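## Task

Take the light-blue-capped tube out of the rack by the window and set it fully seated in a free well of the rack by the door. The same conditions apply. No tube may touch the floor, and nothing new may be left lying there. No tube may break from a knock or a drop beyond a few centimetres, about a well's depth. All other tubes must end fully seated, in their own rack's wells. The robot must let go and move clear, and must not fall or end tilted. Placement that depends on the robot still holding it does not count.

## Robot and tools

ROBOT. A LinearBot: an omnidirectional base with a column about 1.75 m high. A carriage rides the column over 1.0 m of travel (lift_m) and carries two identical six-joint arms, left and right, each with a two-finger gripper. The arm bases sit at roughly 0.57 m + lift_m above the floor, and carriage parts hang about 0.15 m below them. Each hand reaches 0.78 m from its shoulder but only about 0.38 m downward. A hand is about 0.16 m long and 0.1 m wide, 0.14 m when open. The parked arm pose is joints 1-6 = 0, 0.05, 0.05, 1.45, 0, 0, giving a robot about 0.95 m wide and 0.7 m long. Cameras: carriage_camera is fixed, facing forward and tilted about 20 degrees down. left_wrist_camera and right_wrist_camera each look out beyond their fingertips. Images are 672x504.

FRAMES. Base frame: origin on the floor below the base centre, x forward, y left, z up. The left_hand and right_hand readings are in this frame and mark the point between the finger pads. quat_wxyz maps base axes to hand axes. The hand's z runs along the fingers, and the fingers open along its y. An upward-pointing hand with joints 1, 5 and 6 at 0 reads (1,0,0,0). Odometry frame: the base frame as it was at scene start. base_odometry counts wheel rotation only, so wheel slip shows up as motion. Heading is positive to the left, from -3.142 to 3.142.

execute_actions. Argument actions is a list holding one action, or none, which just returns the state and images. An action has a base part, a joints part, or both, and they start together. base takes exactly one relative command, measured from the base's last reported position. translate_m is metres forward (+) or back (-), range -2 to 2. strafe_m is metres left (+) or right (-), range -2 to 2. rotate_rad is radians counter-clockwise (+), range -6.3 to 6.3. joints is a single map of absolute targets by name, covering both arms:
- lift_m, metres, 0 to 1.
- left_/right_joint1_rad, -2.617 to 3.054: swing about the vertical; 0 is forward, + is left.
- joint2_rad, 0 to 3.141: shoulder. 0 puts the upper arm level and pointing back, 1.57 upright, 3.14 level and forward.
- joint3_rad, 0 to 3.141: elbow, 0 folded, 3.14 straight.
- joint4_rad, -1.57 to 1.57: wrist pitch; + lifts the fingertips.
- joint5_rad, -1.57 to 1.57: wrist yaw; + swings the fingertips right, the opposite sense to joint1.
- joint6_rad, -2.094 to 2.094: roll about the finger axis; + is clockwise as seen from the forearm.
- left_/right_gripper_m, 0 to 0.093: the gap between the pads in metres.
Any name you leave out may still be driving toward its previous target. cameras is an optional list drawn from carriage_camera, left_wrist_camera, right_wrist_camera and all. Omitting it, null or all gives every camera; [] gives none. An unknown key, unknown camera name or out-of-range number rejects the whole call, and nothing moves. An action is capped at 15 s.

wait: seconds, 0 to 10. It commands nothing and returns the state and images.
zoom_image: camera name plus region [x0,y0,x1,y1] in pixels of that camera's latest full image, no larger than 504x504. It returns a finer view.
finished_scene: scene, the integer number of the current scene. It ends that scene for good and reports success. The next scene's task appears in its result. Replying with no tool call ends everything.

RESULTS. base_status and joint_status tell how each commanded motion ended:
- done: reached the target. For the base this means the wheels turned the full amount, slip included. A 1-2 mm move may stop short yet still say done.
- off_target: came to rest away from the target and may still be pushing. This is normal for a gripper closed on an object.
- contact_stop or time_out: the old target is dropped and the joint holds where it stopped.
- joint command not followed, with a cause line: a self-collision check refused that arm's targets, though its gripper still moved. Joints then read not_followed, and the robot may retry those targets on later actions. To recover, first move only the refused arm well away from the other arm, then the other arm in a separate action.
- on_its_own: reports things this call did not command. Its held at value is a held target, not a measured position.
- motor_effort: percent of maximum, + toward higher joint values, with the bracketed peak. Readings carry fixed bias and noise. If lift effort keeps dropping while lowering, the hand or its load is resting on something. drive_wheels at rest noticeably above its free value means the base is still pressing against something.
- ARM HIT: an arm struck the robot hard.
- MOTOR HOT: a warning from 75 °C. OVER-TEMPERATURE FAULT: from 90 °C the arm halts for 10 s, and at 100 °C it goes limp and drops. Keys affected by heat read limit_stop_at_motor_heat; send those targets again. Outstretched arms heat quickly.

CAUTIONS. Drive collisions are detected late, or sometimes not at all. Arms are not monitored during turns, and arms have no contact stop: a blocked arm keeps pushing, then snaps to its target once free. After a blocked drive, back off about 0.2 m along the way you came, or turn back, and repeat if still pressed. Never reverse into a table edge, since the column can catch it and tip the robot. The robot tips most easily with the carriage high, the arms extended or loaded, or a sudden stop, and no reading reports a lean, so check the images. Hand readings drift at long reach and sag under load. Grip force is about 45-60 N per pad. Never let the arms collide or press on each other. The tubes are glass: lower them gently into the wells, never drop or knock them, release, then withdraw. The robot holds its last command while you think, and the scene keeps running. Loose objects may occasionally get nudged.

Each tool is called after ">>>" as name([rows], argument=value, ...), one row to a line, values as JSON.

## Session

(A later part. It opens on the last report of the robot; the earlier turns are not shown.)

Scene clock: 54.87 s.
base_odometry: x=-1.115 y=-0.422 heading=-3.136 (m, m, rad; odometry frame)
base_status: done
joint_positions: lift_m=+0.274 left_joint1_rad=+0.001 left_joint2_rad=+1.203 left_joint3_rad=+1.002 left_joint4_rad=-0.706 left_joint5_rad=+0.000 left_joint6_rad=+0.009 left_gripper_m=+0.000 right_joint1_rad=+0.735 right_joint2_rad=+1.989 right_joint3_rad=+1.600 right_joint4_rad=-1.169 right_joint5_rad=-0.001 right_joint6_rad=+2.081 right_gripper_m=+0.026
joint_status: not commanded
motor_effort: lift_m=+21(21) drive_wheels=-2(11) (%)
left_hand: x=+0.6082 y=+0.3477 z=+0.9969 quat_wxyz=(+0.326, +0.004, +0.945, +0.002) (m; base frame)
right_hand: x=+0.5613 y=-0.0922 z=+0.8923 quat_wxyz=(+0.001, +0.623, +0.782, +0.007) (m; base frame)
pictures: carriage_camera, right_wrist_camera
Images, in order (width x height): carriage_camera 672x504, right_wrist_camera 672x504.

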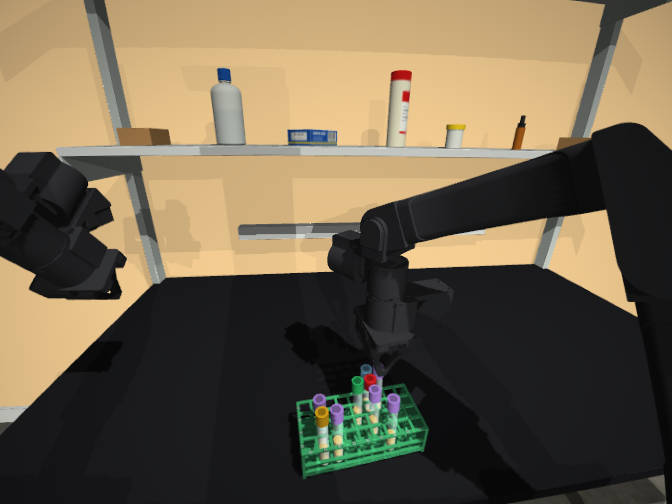

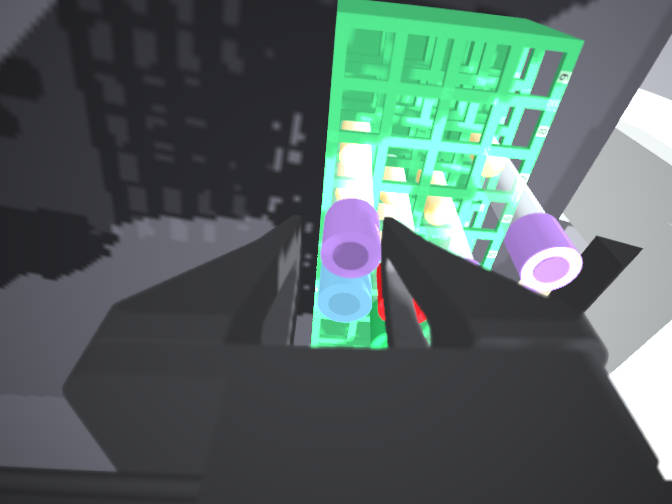

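>>> execute_actions([
  {"joints":{"right_gripper_m":0.012,"left_joint1_rad":-0.62,"left_joint2_rad":2.0,"left_joint3_rad":1.45,"left_joint4_rad":-0.7,"left_joint5_rad":0.65}},
])

Scene clock: 56.37 s.
base_odometry: x=-1.115 y=-0.422 heading=-3.136 (m, m, rad; odometry frame)
base_status: not commanded
joint_positions: lift_m=+0.274 left_joint1_rad=-0.626 left_joint2_rad=+2.009 left_joint3_rad=+1.430 left_joint4_rad=-0.700 left_joint5_rad=+0.641 left_joint6_rad=+0.009 left_gripper_m=+0.000 right_joint1_rad=+0.735 right_joint2_rad=+1.989 right_joint3_rad=+1.600 right_joint4_rad=-1.171 right_joint5_rad=-0.001 right_joint6_rad=+2.081 right_gripper_m=+0.016
joint_status: right_gripper_m off_target (ended at +0.016, target +0.012); the others done
motor_effort: lift_m=+21(22) drive_wheels=+1(2) (%)
left_hand: x=+0.5686 y=+0.0115 z=+0.8865 quat_wxyz=(+0.037, +0.337, +0.878, -0.339) (m; base frame)
right_hand: x=+0.5608 y=-0.0925 z=+0.8923 quat_wxyz=(+0.000, +0.623, +0.782, +0.005) (m; base frame)
pictures: carriage_camera, left_wrist_camera, right_wrist_camera
Images, in order (width x height): carriage_camera 672x504, left_wrist_camera 672x504, right_wrist_camera 672x504.

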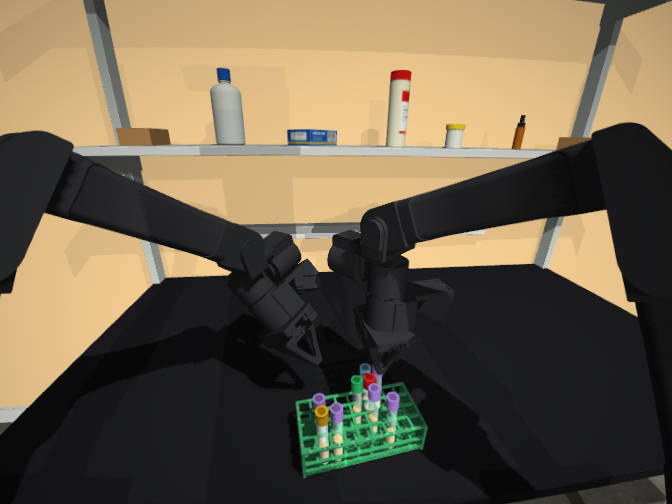

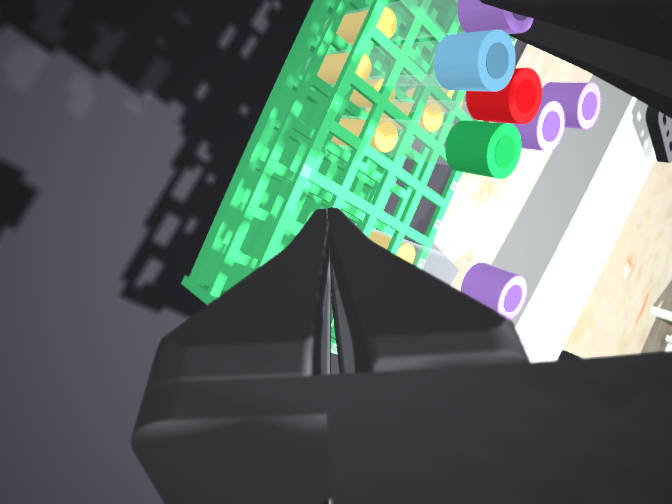

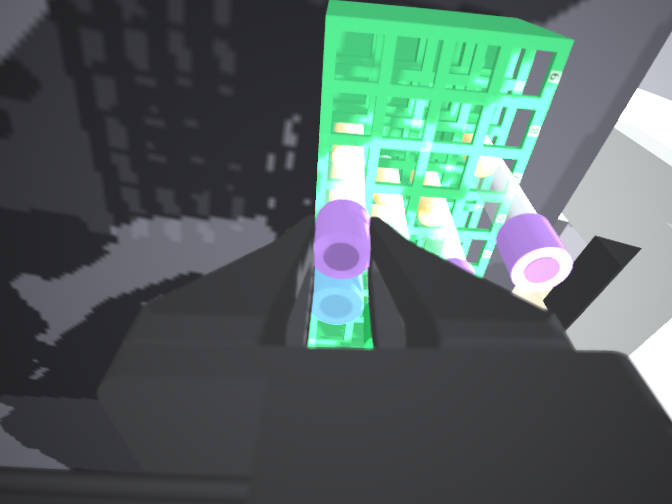

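>>> execute_actions([
  {"joints":{"left_joint1_rad":-0.71}},
], cameras=[])

>>> execute_actions([
  {"joints":{"left_joint2_rad":2.12,"left_joint3_rad":1.5}},
], cameras=["carriage_camera","left_wrist_camera"])

>>> zoom_image(camera="carriage_camera", region=[260,300,440,480])

Scene clock: 57.47 s.
base_odometry: x=-1.115 y=-0.422 heading=-3.136 (m, m, rad; odometry frame)
base_status: not commanded
joint_positions: lift_m=+0.274 left_joint1_rad=-0.716 left_joint2_rad=+2.009 left_joint3_rad=+1.430 left_joint4_rad=-0.700 left_joint5_rad=+0.644 left_joint6_rad=+0.009 left_gripper_m=+0.000 right_joint1_rad=+0.735 right_joint2_rad=+1.989 right_joint3_rad=+1.600 right_joint4_rad=-1.171 right_joint5_rad=-0.001 right_joint6_rad=+2.081 right_gripper_m=+0.016
joint_status: all done
motor_effort: lift_m=+21(22) drive_wheels=+1(1) (%)
left_hand: x=+0.5370 y=-0.0134 z=+0.8868 quat_wxyz=(+0.021, +0.376, +0.861, -0.341) (m; base frame)
right_hand: x=+0.5608 y=-0.0925 z=+0.8923 quat_wxyz=(+0.000, +0.623, +0.782, +0.005) (m; base frame)
pictures: none
No camera images: the call's "cameras" was empty. Leave "cameras" out to get every camera's image.

Scene clock: 58.20 s.
base_odometry: x=-1.115 y=-0.422 heading=-3.136 (m, m, rad; odometry frame)
base_status: not commanded
joint_positions: lift_m=+0.274 left_joint1_rad=-0.716 left_joint2_rad=+2.129 left_joint3_rad=+1.489 left_joint4_rad=-0.700 left_joint5_rad=+0.644 left_joint6_rad=+0.009 left_gripper_m=+0.000 right_joint1_rad=+0.735 right_joint2_rad=+1.989 right_joint3_rad=+1.600 right_joint4_rad=-1.171 right_joint5_rad=-0.001 right_joint6_rad=+2.081 right_gripper_m=+0.016
joint_status: all done
motor_effort: lift_m=+21(21) drive_wheels=+1(1) (%)
left_hand: x=+0.5443 y=-0.0198 z=+0.8541 quat_wxyz=(-0.006, +0.368, +0.868, -0.333) (m; base frame)
right_hand: x=+0.5608 y=-0.0925 z=+0.8923 quat_wxyz=(+0.000, +0.623, +0.782, +0.005) (m; base frame)
pictures: carriage_camera, left_wrist_camera
Images, in order (width x height): carriage_camera 672x504, left_wrist_camera 672x504.

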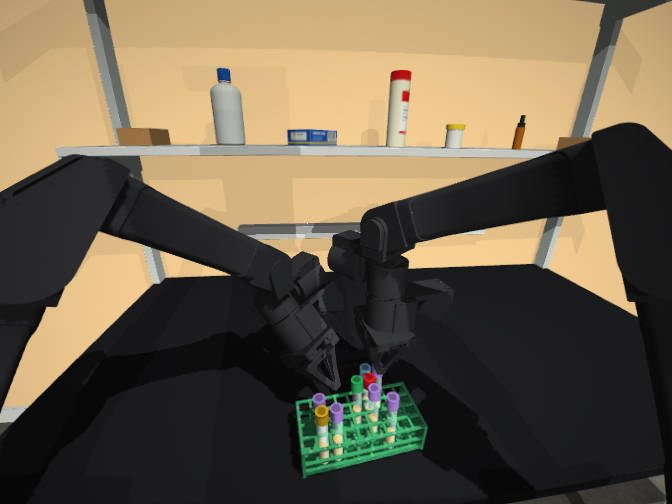

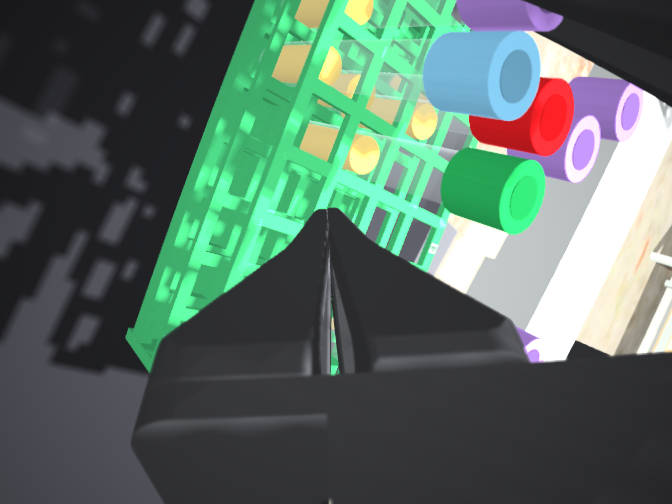

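Region (260, 300, 440, 480) of carriage_camera's 672x504 image, scaled by 2.800, with more detail than that image has.

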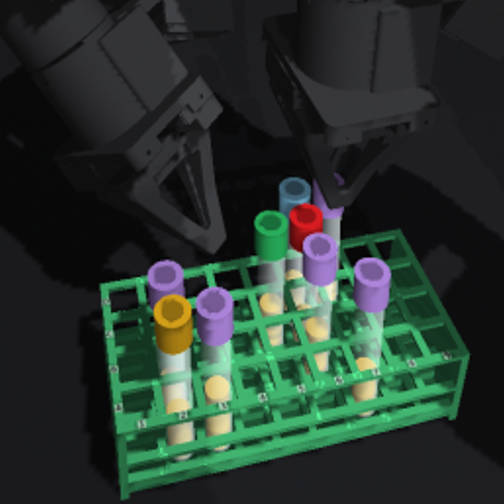

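Looks over the back row. Press down.

>>> execute_actions([
  {"joints":{"left_joint2_rad":2.28,"left_joint3_rad":1.56}},
], cameras=["carriage_camera"])

>>> zoom_image(camera="carriage_camera", region=[260,300,440,480])

Scene clock: 59.07 s.
base_odometry: x=-1.115 y=-0.422 heading=-3.136 (m, m, rad; odometry frame)
base_status: not commanded
joint_positions: lift_m=+0.274 left_joint1_rad=-0.707 left_joint2_rad=+2.237 left_joint3_rad=+1.556 left_joint4_rad=-0.694 left_joint5_rad=+0.690 left_joint6_rad=+0.007 left_gripper_m=+0.000 right_joint1_rad=+0.735 right_joint2_rad=+1.989 right_joint3_rad=+1.600 right_joint4_rad=-1.173 right_joint5_rad=-0.001 right_joint6_rad=+2.081 right_gripper_m=+0.016
joint_status: all done
motor_effort: lift_m=+22(22) drive_wheels=+0(1) (%)
left_hand: x=+0.5518 y=-0.0293 z=+0.8315 quat_wxyz=(-0.029, +0.358, +0.866, -0.348) (m; base frame)
right_hand: x=+0.5603 y=-0.0928 z=+0.8923 quat_wxyz=(+0.000, +0.623, +0.782, +0.004) (m; base frame)
pictures: carriage_camera
Images, in order (width x height): carriage_camera 672x504.

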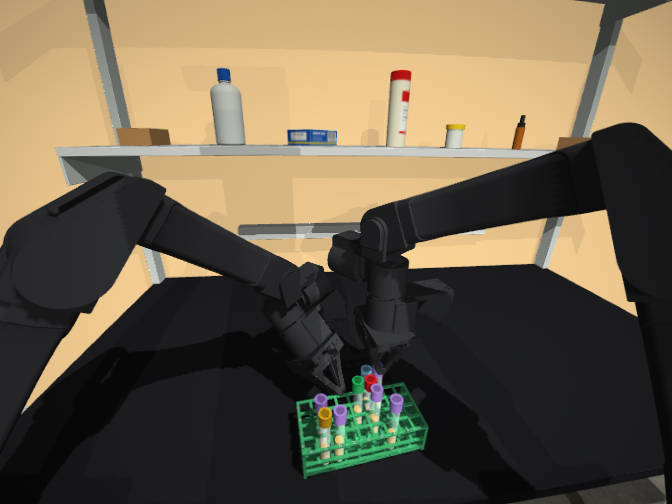

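Region (260, 300, 440, 480) of carriage_camera's 672x504 image, scaled by 2.800, with more detail than that image has.

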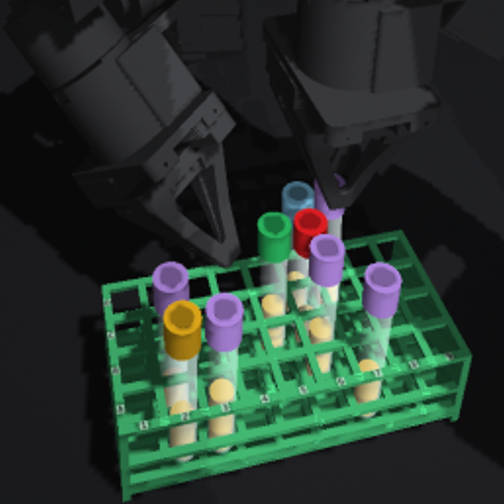

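>>> execute_actions([
  {"joints":{"right_joint2_rad":1.95,"right_joint3_rad":1.66,"right_joint4_rad":-1.28}},
], cameras=["carriage_camera"])

>>> execute_actions([
  {"joints":{"right_joint2_rad":1.91,"right_joint3_rad":1.73,"right_joint4_rad":-1.39}},
], cameras=["carriage_camera"])

>>> zoom_image(camera="carriage_camera", region=[260,300,440,480])

Scene clock: 59.93 s.
base_odometry: x=-1.115 y=-0.422 heading=-3.136 (m, m, rad; odometry frame)
base_status: not commanded
joint_positions: lift_m=+0.274 left_joint1_rad=-0.707 left_joint2_rad=+2.237 left_joint3_rad=+1.556 left_joint4_rad=-0.692 left_joint5_rad=+0.695 left_joint6_rad=+0.007 left_gripper_m=+0.000 right_joint1_rad=+0.735 right_joint2_rad=+1.947 right_joint3_rad=+1.651 right_joint4_rad=-1.253 right_joint5_rad=+0.000 right_joint6_rad=+2.081 right_gripper_m=+0.016
joint_status: all done
motor_effort: lift_m=+22(22) drive_wheels=+0(0) (%)
left_hand: x=+0.5513 y=-0.0299 z=+0.8319 quat_wxyz=(-0.030, +0.358, +0.865, -0.350) (m; base frame)
right_hand: x=+0.5570 y=-0.0962 z=+0.9197 quat_wxyz=(+0.002, +0.623, +0.782, +0.011) (m; base frame)
pictures: carriage_camera
Images, in order (width x height): carriage_camera 672x504.

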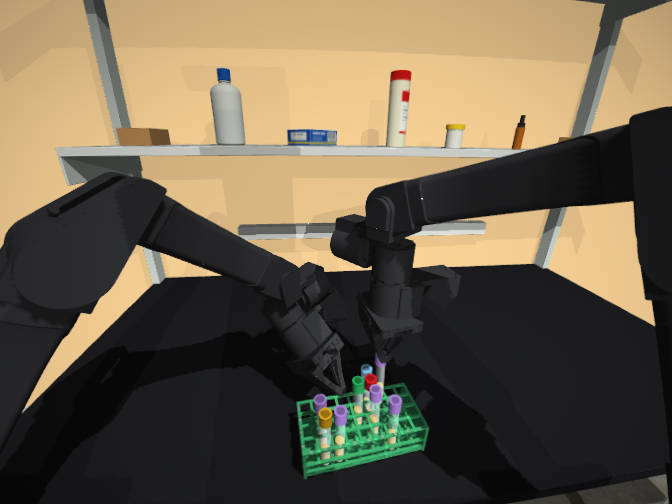

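Scene clock: 60.63 s.
base_odometry: x=-1.115 y=-0.422 heading=-3.136 (m, m, rad; odometry frame)
base_status: not commanded
joint_positions: lift_m=+0.274 left_joint1_rad=-0.707 left_joint2_rad=+2.239 left_joint3_rad=+1.556 left_joint4_rad=-0.692 left_joint5_rad=+0.698 left_joint6_rad=+0.007 left_gripper_m=+0.000 right_joint1_rad=+0.735 right_joint2_rad=+1.905 right_joint3_rad=+1.720 right_joint4_rad=-1.379 right_joint5_rad=+0.000 right_joint6_rad=+2.081 right_gripper_m=+0.016
joint_status: all done
motor_effort: lift_m=+22(21) drive_wheels=+0(0) (%)
left_hand: x=+0.5510 y=-0.0300 z=+0.8316 quat_wxyz=(-0.030, +0.358, +0.865, -0.351) (m; base frame)
right_hand: x=+0.5467 y=-0.1056 z=+0.9515 quat_wxyz=(+0.001, +0.623, +0.782, +0.003) (m; base frame)
pictures: carriage_camera
Images, in order (width x height): carriage_camera 672x504.

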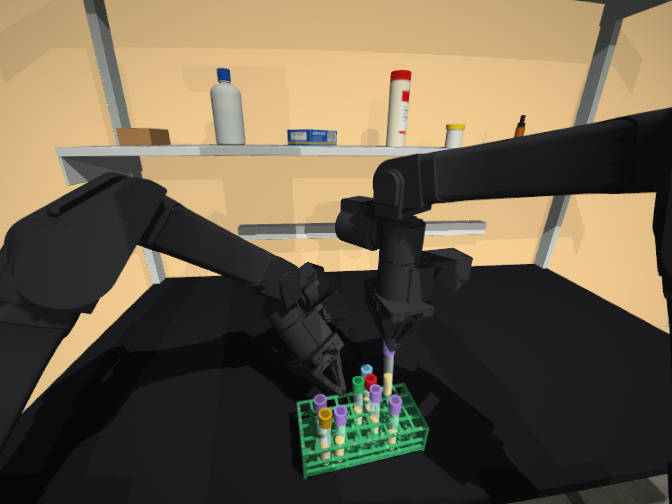

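Region (260, 300, 440, 480) of carriage_camera's 672x504 image, scaled by 2.800, with more detail than that image has.

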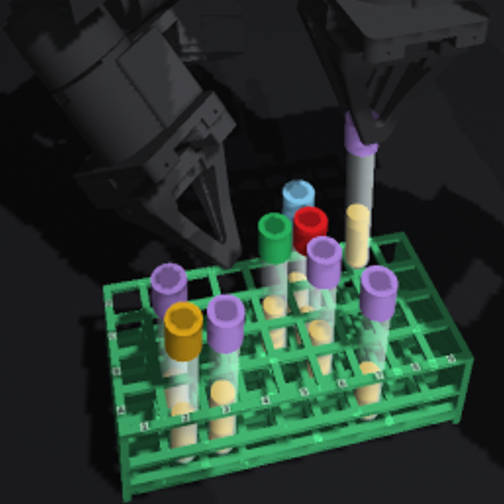

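>>> execute_actions([
  {"joints":{"left_joint2_rad":2.0,"left_joint3_rad":1.45,"lift_m":0.285}},
], cameras=[])

>>> execute_actions([
  {"base":{"translate_m":0.018},"joints":{"left_joint1_rad":-0.3}},
], cameras=[])

>>> execute_actions([
  {"base":{"strafe_m":-0.008}},
], cameras=["carriage_camera","right_wrist_camera"])

>>> zoom_image(camera="carriage_camera", region=[290,300,470,480])

Scene clock: 62.00 s.
base_odometry: x=-1.115 y=-0.422 heading=-3.136 (m, m, rad; odometry frame)
base_status: not commanded
joint_positions: lift_m=+0.285 left_joint1_rad=-0.707 left_joint2_rad=+1.996 left_joint3_rad=+1.451 left_joint4_rad=-0.702 left_joint5_rad=+0.658 left_joint6_rad=+0.007 left_gripper_m=+0.000 right_joint1_rad=+0.735 right_joint2_rad=+1.904 right_joint3_rad=+1.720 right_joint4_rad=-1.384 right_joint5_rad=+0.000 right_joint6_rad=+2.081 right_gripper_m=+0.016
joint_status: all done
motor_effort: lift_m=+23(27) drive_wheels=+1(2) (%)
left_hand: x=+0.5431 y=-0.0162 z=+0.9108 quat_wxyz=(+0.034, +0.375, +0.857, -0.352) (m; base frame)
right_hand: x=+0.5458 y=-0.1063 z=+0.9627 quat_wxyz=(+0.000, +0.623, +0.782, +0.001) (m; base frame)
pictures: none
No camera images: the call's "cameras" was empty. Leave "cameras" out to get every camera's image.

Scene clock: 63.03 s.
base_odometry: x=-1.133 y=-0.422 heading=-3.137 (m, m, rad; odometry frame)
base_status: done
joint_positions: lift_m=+0.285 left_joint1_rad=-0.294 left_joint2_rad=+1.997 left_joint3_rad=+1.451 left_joint4_rad=-0.700 left_joint5_rad=+0.650 left_joint6_rad=+0.007 left_gripper_m=+0.000 right_joint1_rad=+0.735 right_joint2_rad=+1.904 right_joint3_rad=+1.720 right_joint4_rad=-1.385 right_joint5_rad=+0.000 right_joint6_rad=+2.081 right_gripper_m=+0.016
joint_status: all done
motor_effort: lift_m=+23(23) drive_wheels=+9(17) (%)
left_hand: x=+0.6678 y=+0.1210 z=+0.9096 quat_wxyz=(+0.107, +0.191, +0.917, -0.334) (m; base frame)
right_hand: x=+0.5455 y=-0.1066 z=+0.9627 quat_wxyz=(+0.000, +0.623, +0.782, +0.001) (m; base frame)
pictures: none
No camera images: the call's "cameras" was empty. Leave "cameras" out to get every camera's image.

Scene clock: 63.77 s.
base_odometry: x=-1.133 y=-0.414 heading=-3.136 (m, m, rad; odometry frame)
base_status: done
joint_positions: lift_m=+0.285 left_joint1_rad=-0.297 left_joint2_rad=+1.997 left_joint3_rad=+1.451 left_joint4_rad=-0.702 left_joint5_rad=+0.650 left_joint6_rad=+0.007 left_gripper_m=+0.000 right_joint1_rad=+0.735 right_joint2_rad=+1.904 right_joint3_rad=+1.720 right_joint4_rad=-1.386 right_joint5_rad=+0.000 right_joint6_rad=+2.081 right_gripper_m=+0.016
joint_status: not commanded
motor_effort: lift_m=+23(23) drive_wheels=-9(11) (%)
left_hand: x=+0.6667 y=+0.1198 z=+0.9094 quat_wxyz=(+0.105, +0.193, +0.917, -0.334) (m; base frame)
right_hand: x=+0.5453 y=-0.1068 z=+0.9627 quat_wxyz=(+0.000, +0.623, +0.782, +0.000) (m; base frame)
pictures: carriage_camera, right_wrist_camera
Images, in order (width x height): carriage_camera 672x504, right_wrist_camera 672x504.

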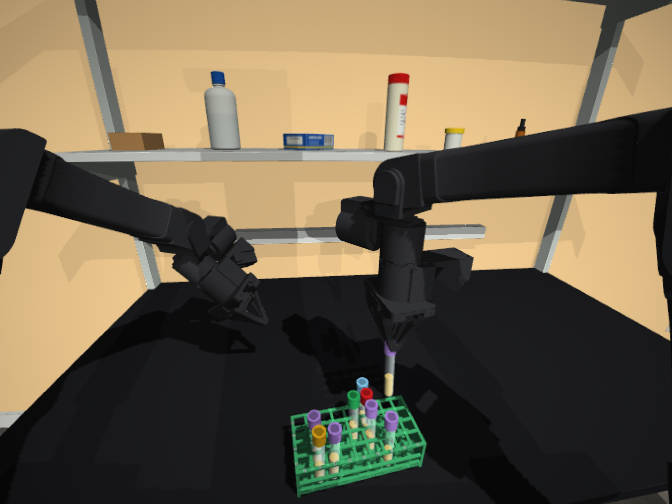

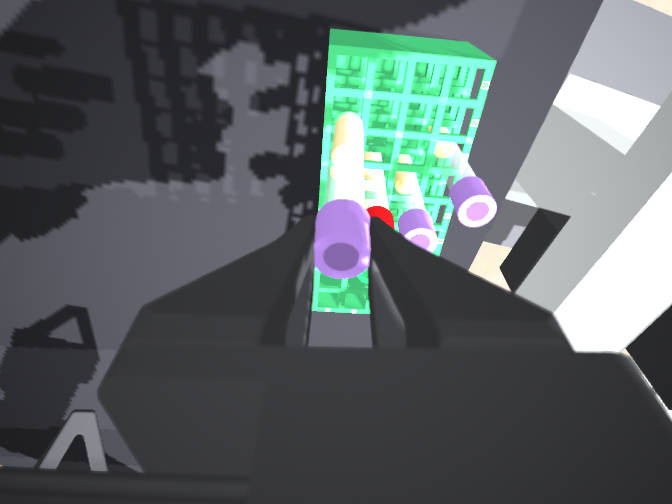

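Region (290, 300, 470, 480) of carriage_camera's 672x504 image, scaled by 2.800, with more detail than that image has.

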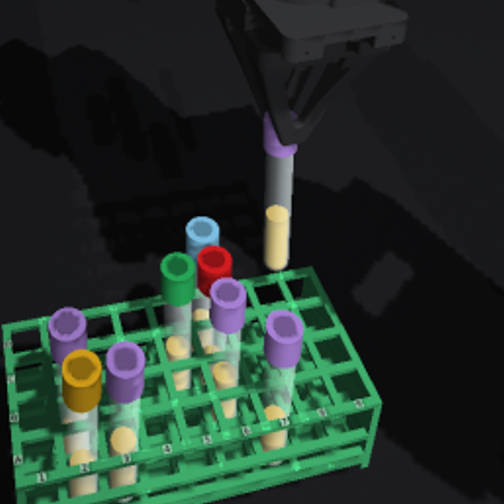

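>>> execute_actions([
  {"joints":{"lift_m":0.272}},
], cameras=["carriage_camera","right_wrist_camera"])

>>> zoom_image(camera="right_wrist_camera", region=[280,20,500,240])

>>> zoom_image(camera="carriage_camera", region=[340,350,440,450])

Scene clock: 65.07 s.
base_odometry: x=-1.133 y=-0.414 heading=-3.136 (m, m, rad; odometry frame)
base_status: not commanded
joint_positions: lift_m=+0.272 left_joint1_rad=-0.297 left_joint2_rad=+2.006 left_joint3_rad=+1.451 left_joint4_rad=-0.703 left_joint5_rad=+0.650 left_joint6_rad=+0.007 left_gripper_m=+0.000 right_joint1_rad=+0.735 right_joint2_rad=+1.909 right_joint3_rad=+1.720 right_joint4_rad=-1.387 right_joint5_rad=+0.000 right_joint6_rad=+2.081 right_gripper_m=+0.016
joint_status: all done
motor_effort: lift_m=+22(22) drive_wheels=+7(9) (%)
left_hand: x=+0.6662 y=+0.1199 z=+0.8930 quat_wxyz=(+0.101, +0.191, +0.918, -0.333) (m; base frame)
right_hand: x=+0.5453 y=-0.1068 z=+0.9484 quat_wxyz=(+0.000, +0.623, +0.782, -0.002) (m; base frame)
pictures: carriage_camera, right_wrist_camera
Images, in order (width x height): carriage_camera 672x504, right_wrist_camera 672x504.

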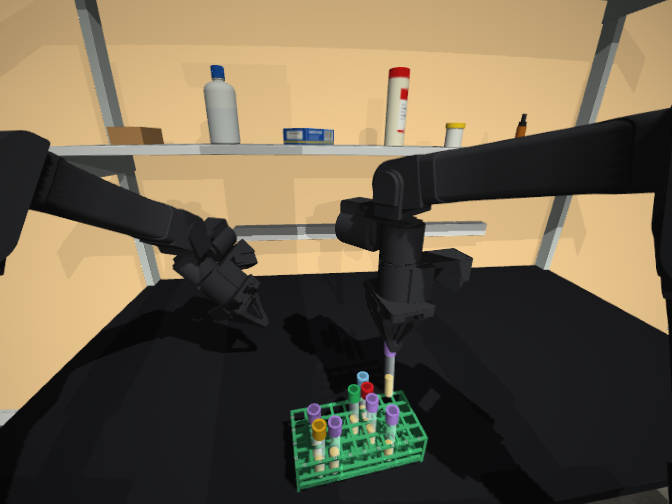

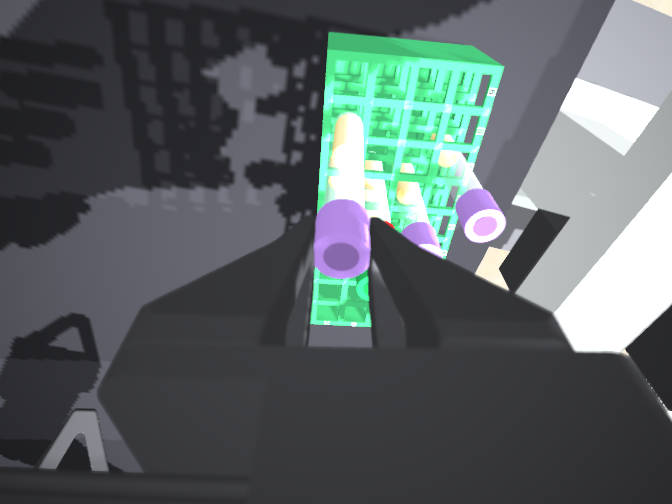

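Region (280, 20, 500, 240) of right_wrist_camera's 672x504 image, scaled by 2.291, with more detail than that image has.

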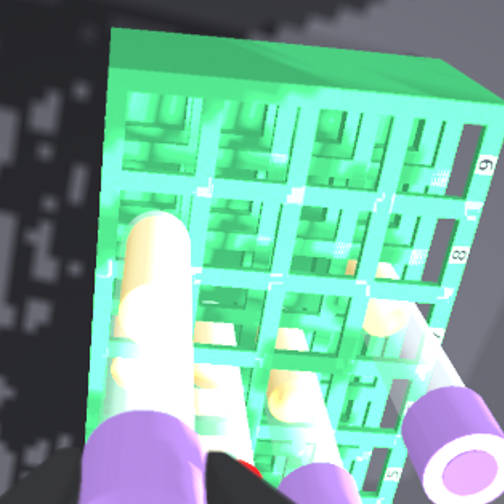

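Region (340, 350, 440, 450) of carriage_camera's 672x504 image, scaled by 5.040, with more detail than that image has.

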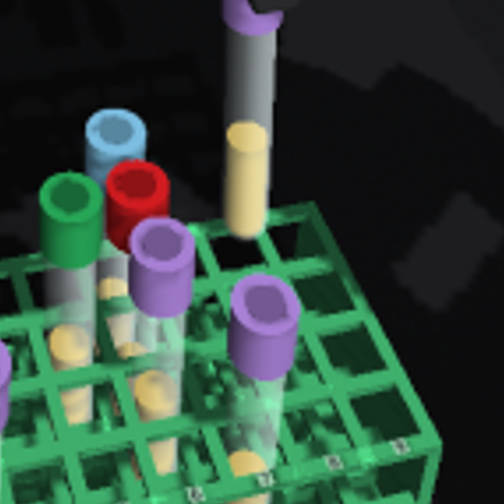

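>>> execute_actions([
  {"joints":{"lift_m":0.255}},
], cameras=["carriage_camera"])

>>> zoom_image(camera="carriage_camera", region=[340,340,440,440])

Scene clock: 66.13 s.
base_odometry: x=-1.133 y=-0.414 heading=-3.136 (m, m, rad; odometry frame)
base_status: not commanded
joint_positions: lift_m=+0.255 left_joint1_rad=-0.297 left_joint2_rad=+2.010 left_joint3_rad=+1.451 left_joint4_rad=-0.704 left_joint5_rad=+0.649 left_joint6_rad=+0.007 left_gripper_m=+0.000 right_joint1_rad=+0.735 right_joint2_rad=+1.910 right_joint3_rad=+1.720 right_joint4_rad=-1.387 right_joint5_rad=+0.000 right_joint6_rad=+2.081 right_gripper_m=+0.016
joint_status: all done
motor_effort: lift_m=+22(22) drive_wheels=+7(9) (%)
left_hand: x=+0.6658 y=+0.1201 z=+0.8742 quat_wxyz=(+0.098, +0.190, +0.918, -0.333) (m; base frame)
right_hand: x=+0.5453 y=-0.1068 z=+0.9308 quat_wxyz=(+0.000, +0.623, +0.782, -0.003) (m; base frame)
pictures: carriage_camera
Images, in order (width x height): carriage_camera 672x504.

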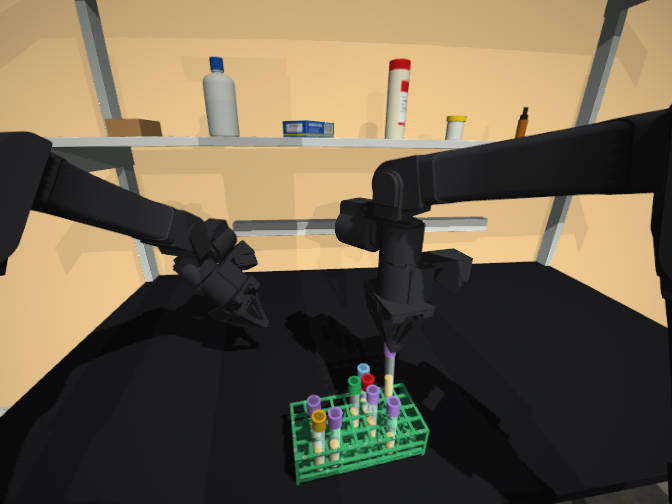

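Region (340, 340, 440, 440) of carriage_camera's 672x504 image, scaled by 5.040, with more detail than that image has.

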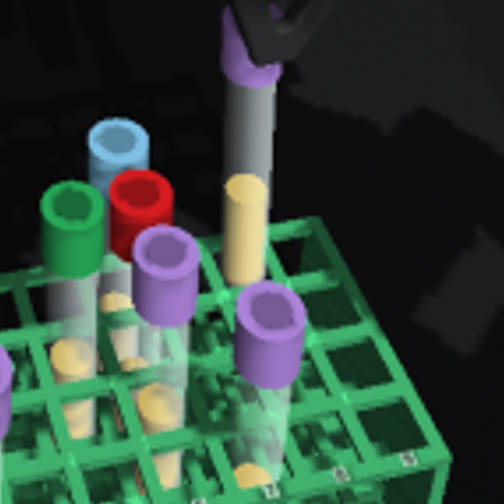

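>>> execute_actions([
  {"joints":{"lift_m":0.235}},
], cameras=[])

>>> execute_actions([
  {"joints":{"lift_m":0.214}},
], cameras=["carriage_camera"])

>>> zoom_image(camera="carriage_camera", region=[330,320,450,440])

Scene clock: 67.07 s.
base_odometry: x=-1.133 y=-0.414 heading=-3.136 (m, m, rad; odometry frame)
base_status: not commanded
joint_positions: lift_m=+0.235 left_joint1_rad=-0.297 left_joint2_rad=+2.010 left_joint3_rad=+1.451 left_joint4_rad=-0.704 left_joint5_rad=+0.649 left_joint6_rad=+0.007 left_gripper_m=+0.000 right_joint1_rad=+0.735 right_joint2_rad=+1.910 right_joint3_rad=+1.720 right_joint4_rad=-1.388 right_joint5_rad=+0.000 right_joint6_rad=+2.082 right_gripper_m=+0.016
joint_status: all done
motor_effort: lift_m=+21(22) drive_wheels=+7(8) (%)
left_hand: x=+0.6658 y=+0.1201 z=+0.8540 quat_wxyz=(+0.098, +0.190, +0.918, -0.333) (m; base frame)
right_hand: x=+0.5451 y=-0.1069 z=+0.9109 quat_wxyz=(-0.001, +0.623, +0.782, -0.003) (m; base frame)
pictures: none
No camera images: the call's "cameras" was empty. Leave "cameras" out to get every camera's image.

Scene clock: 67.90 s.
base_odometry: x=-1.133 y=-0.414 heading=-3.136 (m, m, rad; odometry frame)
base_status: not commanded
joint_positions: lift_m=+0.214 left_joint1_rad=-0.297 left_joint2_rad=+2.010 left_joint3_rad=+1.451 left_joint4_rad=-0.704 left_joint5_rad=+0.648 left_joint6_rad=+0.007 left_gripper_m=+0.000 right_joint1_rad=+0.735 right_joint2_rad=+1.905 right_joint3_rad=+1.721 right_joint4_rad=-1.390 right_joint5_rad=-0.001 right_joint6_rad=+2.082 right_gripper_m=+0.016
joint_status: all done
motor_effort: lift_m=+21(22) drive_wheels=+7(9) (%)
left_hand: x=+0.6659 y=+0.1202 z=+0.8330 quat_wxyz=(+0.098, +0.190, +0.918, -0.332) (m; base frame)
right_hand: x=+0.5447 y=-0.1070 z=+0.8919 quat_wxyz=(-0.001, +0.623, +0.782, -0.001) (m; base frame)
pictures: carriage_camera
Images, in order (width x height): carriage_camera 672x504.

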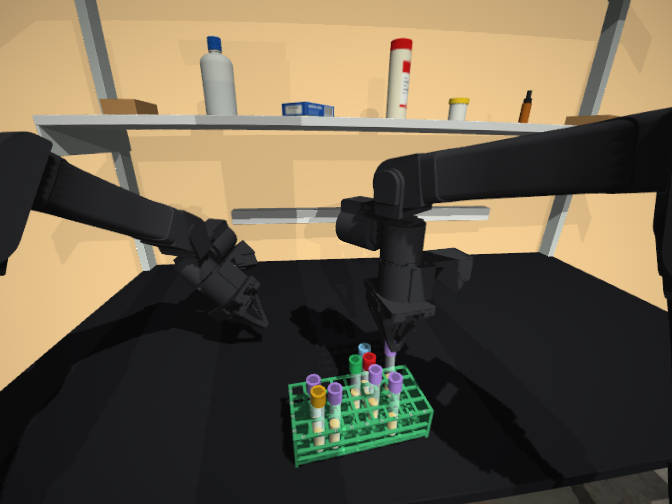

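Region (330, 320, 450, 440) of carriage_camera's 672x504 image, scaled by 4.200, with more detail than that image has.

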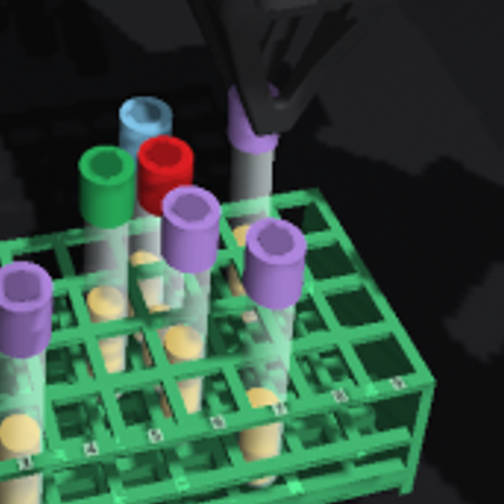

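>>> execute_actions([
  {"joints":{"right_gripper_m":0.03,"lift_m":0.222}},
], cameras=[])

>>> execute_actions([
  {"joints":{"lift_m":0.245}},
], cameras=[])

>>> execute_actions([
  {"base":{"strafe_m":0.042},"joints":{"right_joint6_rad":0.55,"left_joint1_rad":-0.1}},
], cameras=[])

>>> execute_actions([
  {"base":{"translate_m":-0.008}},
], cameras=["carriage_camera","right_wrist_camera"])

>>> zoom_image(camera="carriage_camera", region=[330,320,450,440])

Scene clock: 69.23 s.
base_odometry: x=-1.133 y=-0.414 heading=-3.136 (m, m, rad; odometry frame)
base_status: not commanded
joint_positions: lift_m=+0.222 left_joint1_rad=-0.297 left_joint2_rad=+2.006 left_joint3_rad=+1.451 left_joint4_rad=-0.702 left_joint5_rad=+0.648 left_joint6_rad=+0.007 left_gripper_m=+0.000 right_joint1_rad=+0.735 right_joint2_rad=+1.904 right_joint3_rad=+1.721 right_joint4_rad=-1.390 right_joint5_rad=-0.001 right_joint6_rad=+2.082 right_gripper_m=+0.030
joint_status: all done
motor_effort: lift_m=+23(28) drive_wheels=+7(9) (%)
left_hand: x=+0.6664 y=+0.1201 z=+0.8428 quat_wxyz=(+0.101, +0.191, +0.918, -0.333) (m; base frame)
right_hand: x=+0.5447 y=-0.1071 z=+0.9002 quat_wxyz=(-0.001, +0.623, +0.782, -0.001) (m; base frame)
pictures: none
No camera images: the call's "cameras" was empty. Leave "cameras" out to get every camera's image.

Scene clock: 70.00 s.
base_odometry: x=-1.133 y=-0.414 heading=-3.136 (m, m, rad; odometry frame)
base_status: not commanded
joint_positions: lift_m=+0.245 left_joint1_rad=-0.297 left_joint2_rad=+2.003 left_joint3_rad=+1.451 left_joint4_rad=-0.703 left_joint5_rad=+0.649 left_joint6_rad=+0.007 left_gripper_m=+0.000 right_joint1_rad=+0.735 right_joint2_rad=+1.901 right_joint3_rad=+1.721 right_joint4_rad=-1.389 right_joint5_rad=-0.001 right_joint6_rad=+2.082 right_gripper_m=+0.030
joint_status: all done
motor_effort: lift_m=+22(27) drive_wheels=+7(8) (%)
left_hand: x=+0.6664 y=+0.1200 z=+0.8670 quat_wxyz=(+0.102, +0.192, +0.918, -0.333) (m; base frame)
right_hand: x=+0.5448 y=-0.1071 z=+0.9240 quat_wxyz=(+0.000, +0.623, +0.782, +0.001) (m; base frame)
pictures: none
No camera images: the call's "cameras" was empty. Leave "cameras" out to get every camera's image.

Scene clock: 71.70 s.
base_odometry: x=-1.133 y=-0.456 heading=-3.137 (m, m, rad; odometry frame)
base_status: done
joint_positions: lift_m=+0.245 left_joint1_rad=-0.093 left_joint2_rad=+2.003 left_joint3_rad=+1.451 left_joint4_rad=-0.702 left_joint5_rad=+0.648 left_joint6_rad=+0.007 left_gripper_m=+0.000 right_joint1_rad=+0.735 right_joint2_rad=+1.901 right_joint3_rad=+1.721 right_joint4_rad=-1.389 right_joint5_rad=-0.001 right_joint6_rad=+0.558 right_gripper_m=+0.030
joint_status: all done
motor_effort: lift_m=+23(22) drive_wheels=+7(14) (%)
left_hand: x=+0.7045 y=+0.2031 z=+0.8670 quat_wxyz=(+0.136, +0.097, +0.932, -0.321) (m; base frame)
right_hand: x=+0.5448 y=-0.1071 z=+0.9240 quat_wxyz=(+0.000, -0.088, +0.996, +0.001) (m; base frame)
pictures: none
No camera images: the call's "cameras" was empty. Leave "cameras" out to get every camera's image.

Scene clock: 72.40 s.
base_odometry: x=-1.125 y=-0.456 heading=-3.137 (m, m, rad; odometry frame)
base_status: done
joint_positions: lift_m=+0.245 left_joint1_rad=-0.095 left_joint2_rad=+2.003 left_joint3_rad=+1.451 left_joint4_rad=-0.702 left_joint5_rad=+0.648 left_joint6_rad=+0.007 left_gripper_m=+0.000 right_joint1_rad=+0.734 right_joint2_rad=+1.901 right_joint3_rad=+1.721 right_joint4_rad=-1.389 right_joint5_rad=+0.000 right_joint6_rad=+0.558 right_gripper_m=+0.030
joint_status: not commanded
motor_effort: lift_m=+23(23) drive_wheels=+4(15) (%)
left_hand: x=+0.7043 y=+0.2025 z=+0.8670 quat_wxyz=(+0.136, +0.098, +0.932, -0.321) (m; base frame)
right_hand: x=+0.5452 y=-0.1073 z=+0.9240 quat_wxyz=(+0.001, -0.088, +0.996, +0.001) (m; base frame)
pictures: carriage_camera, right_wrist_camera
Images, in order (width x height): carriage_camera 672x504, right_wrist_camera 672x504.

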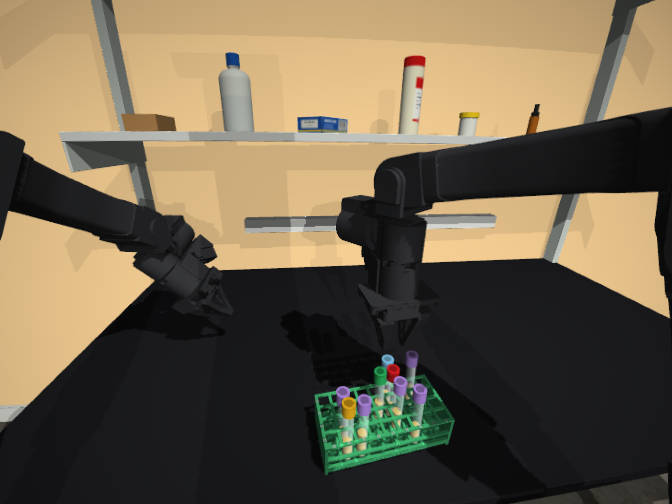

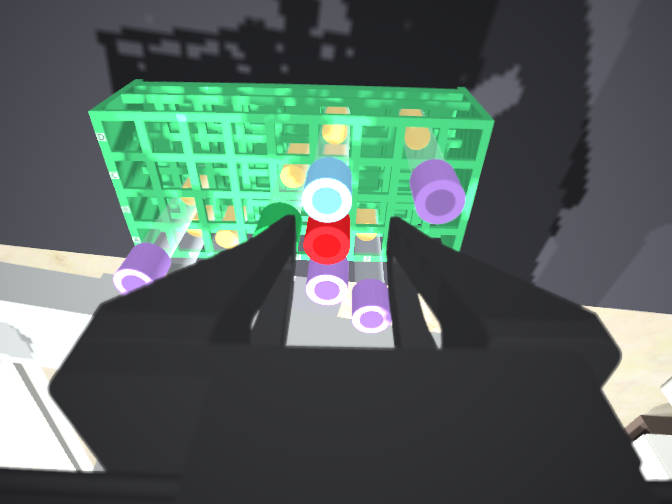

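Region (330, 320, 450, 440) of carriage_camera's 672x504 image, scaled by 4.200, with more detail than that image has.

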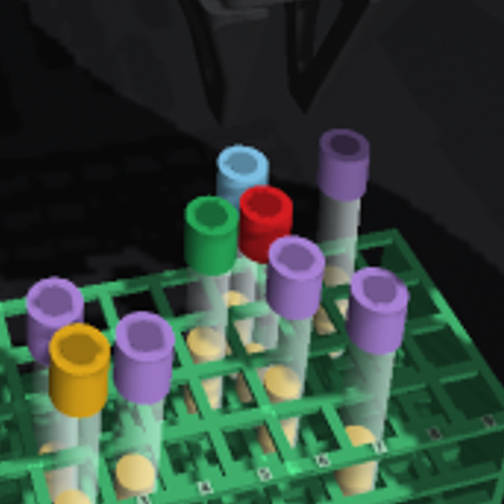

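>>> execute_actions([
  {"base":{"strafe_m":0.005},"joints":{"lift_m":0.228}},
], cameras=["right_wrist_camera"])

>>> execute_actions([
  {"joints":{"lift_m":0.213}},
], cameras=["carriage_camera","right_wrist_camera"])

>>> zoom_image(camera="carriage_camera", region=[330,320,450,440])

Scene clock: 73.63 s.
base_odometry: x=-1.126 y=-0.461 heading=-3.138 (m, m, rad; odometry frame)
base_status: done
joint_positions: lift_m=+0.228 left_joint1_rad=-0.099 left_joint2_rad=+2.007 left_joint3_rad=+1.451 left_joint4_rad=-0.703 left_joint5_rad=+0.648 left_joint6_rad=+0.007 left_gripper_m=+0.000 right_joint1_rad=+0.734 right_joint2_rad=+1.909 right_joint3_rad=+1.721 right_joint4_rad=-1.388 right_joint5_rad=+0.000 right_joint6_rad=+0.558 right_gripper_m=+0.030
joint_status: all done
motor_effort: lift_m=+21(22) drive_wheels=+8(15) (%)
left_hand: x=+0.7033 y=+0.2008 z=+0.8486 quat_wxyz=(+0.133, +0.099, +0.932, -0.321) (m; base frame)
right_hand: x=+0.5455 y=-0.1073 z=+0.9047 quat_wxyz=(-0.002, -0.088, +0.996, -0.002) (m; base frame)
pictures: right_wrist_camera
Images, in order (width x height): right_wrist_camera 672x504.

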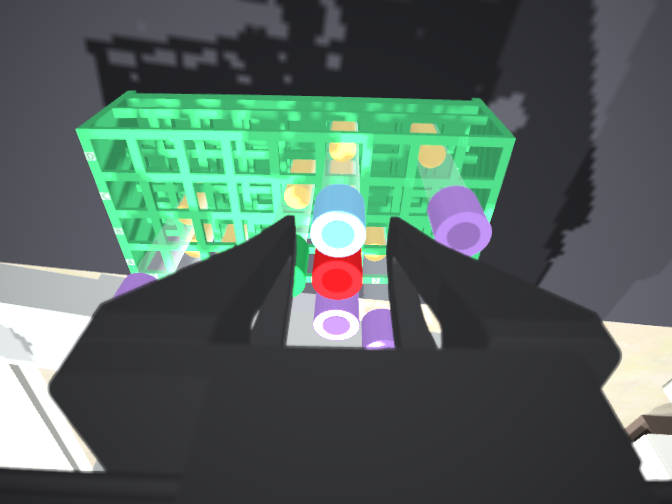

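Scene clock: 74.87 s.
base_odometry: x=-1.126 y=-0.461 heading=-3.138 (m, m, rad; odometry frame)
base_status: not commanded
joint_positions: lift_m=+0.213 left_joint1_rad=-0.099 left_joint2_rad=+2.009 left_joint3_rad=+1.451 left_joint4_rad=-0.704 left_joint5_rad=+0.648 left_joint6_rad=+0.007 left_gripper_m=+0.000 right_joint1_rad=+0.734 right_joint2_rad=+1.909 right_joint3_rad=+1.721 right_joint4_rad=-1.388 right_joint5_rad=+0.000 right_joint6_rad=+0.558 right_gripper_m=+0.030
joint_status: all done
motor_effort: lift_m=+21(22) drive_wheels=+7(8) (%)
left_hand: x=+0.7031 y=+0.2008 z=+0.8326 quat_wxyz=(+0.131, +0.099, +0.933, -0.321) (m; base frame)
right_hand: x=+0.5456 y=-0.1073 z=+0.8894 quat_wxyz=(-0.002, -0.088, +0.996, -0.002) (m; base frame)
pictures: carriage_camera, right_wrist_camera
Images, in order (width x height): carriage_camera 672x504, right_wrist_camera 672x504.

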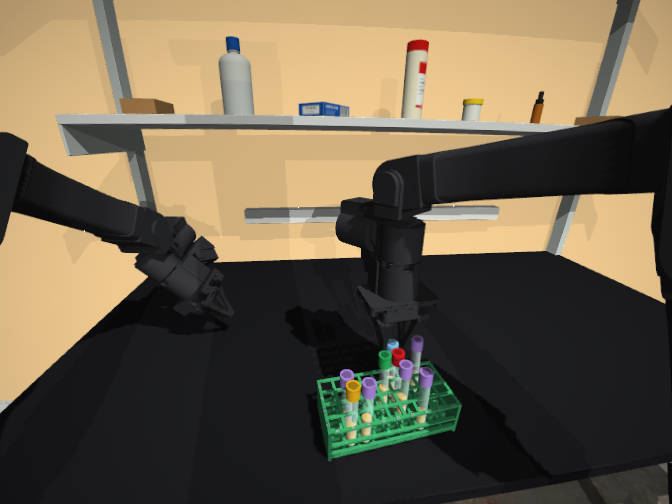

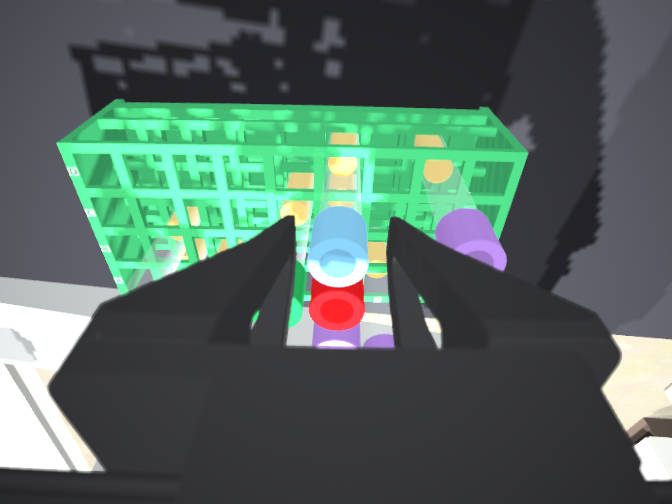

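Region (330, 320, 450, 440) of carriage_camera's 672x504 image, scaled by 4.200, with more detail than that image has.

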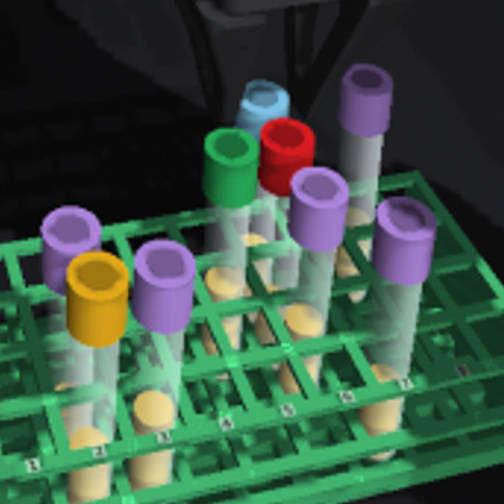

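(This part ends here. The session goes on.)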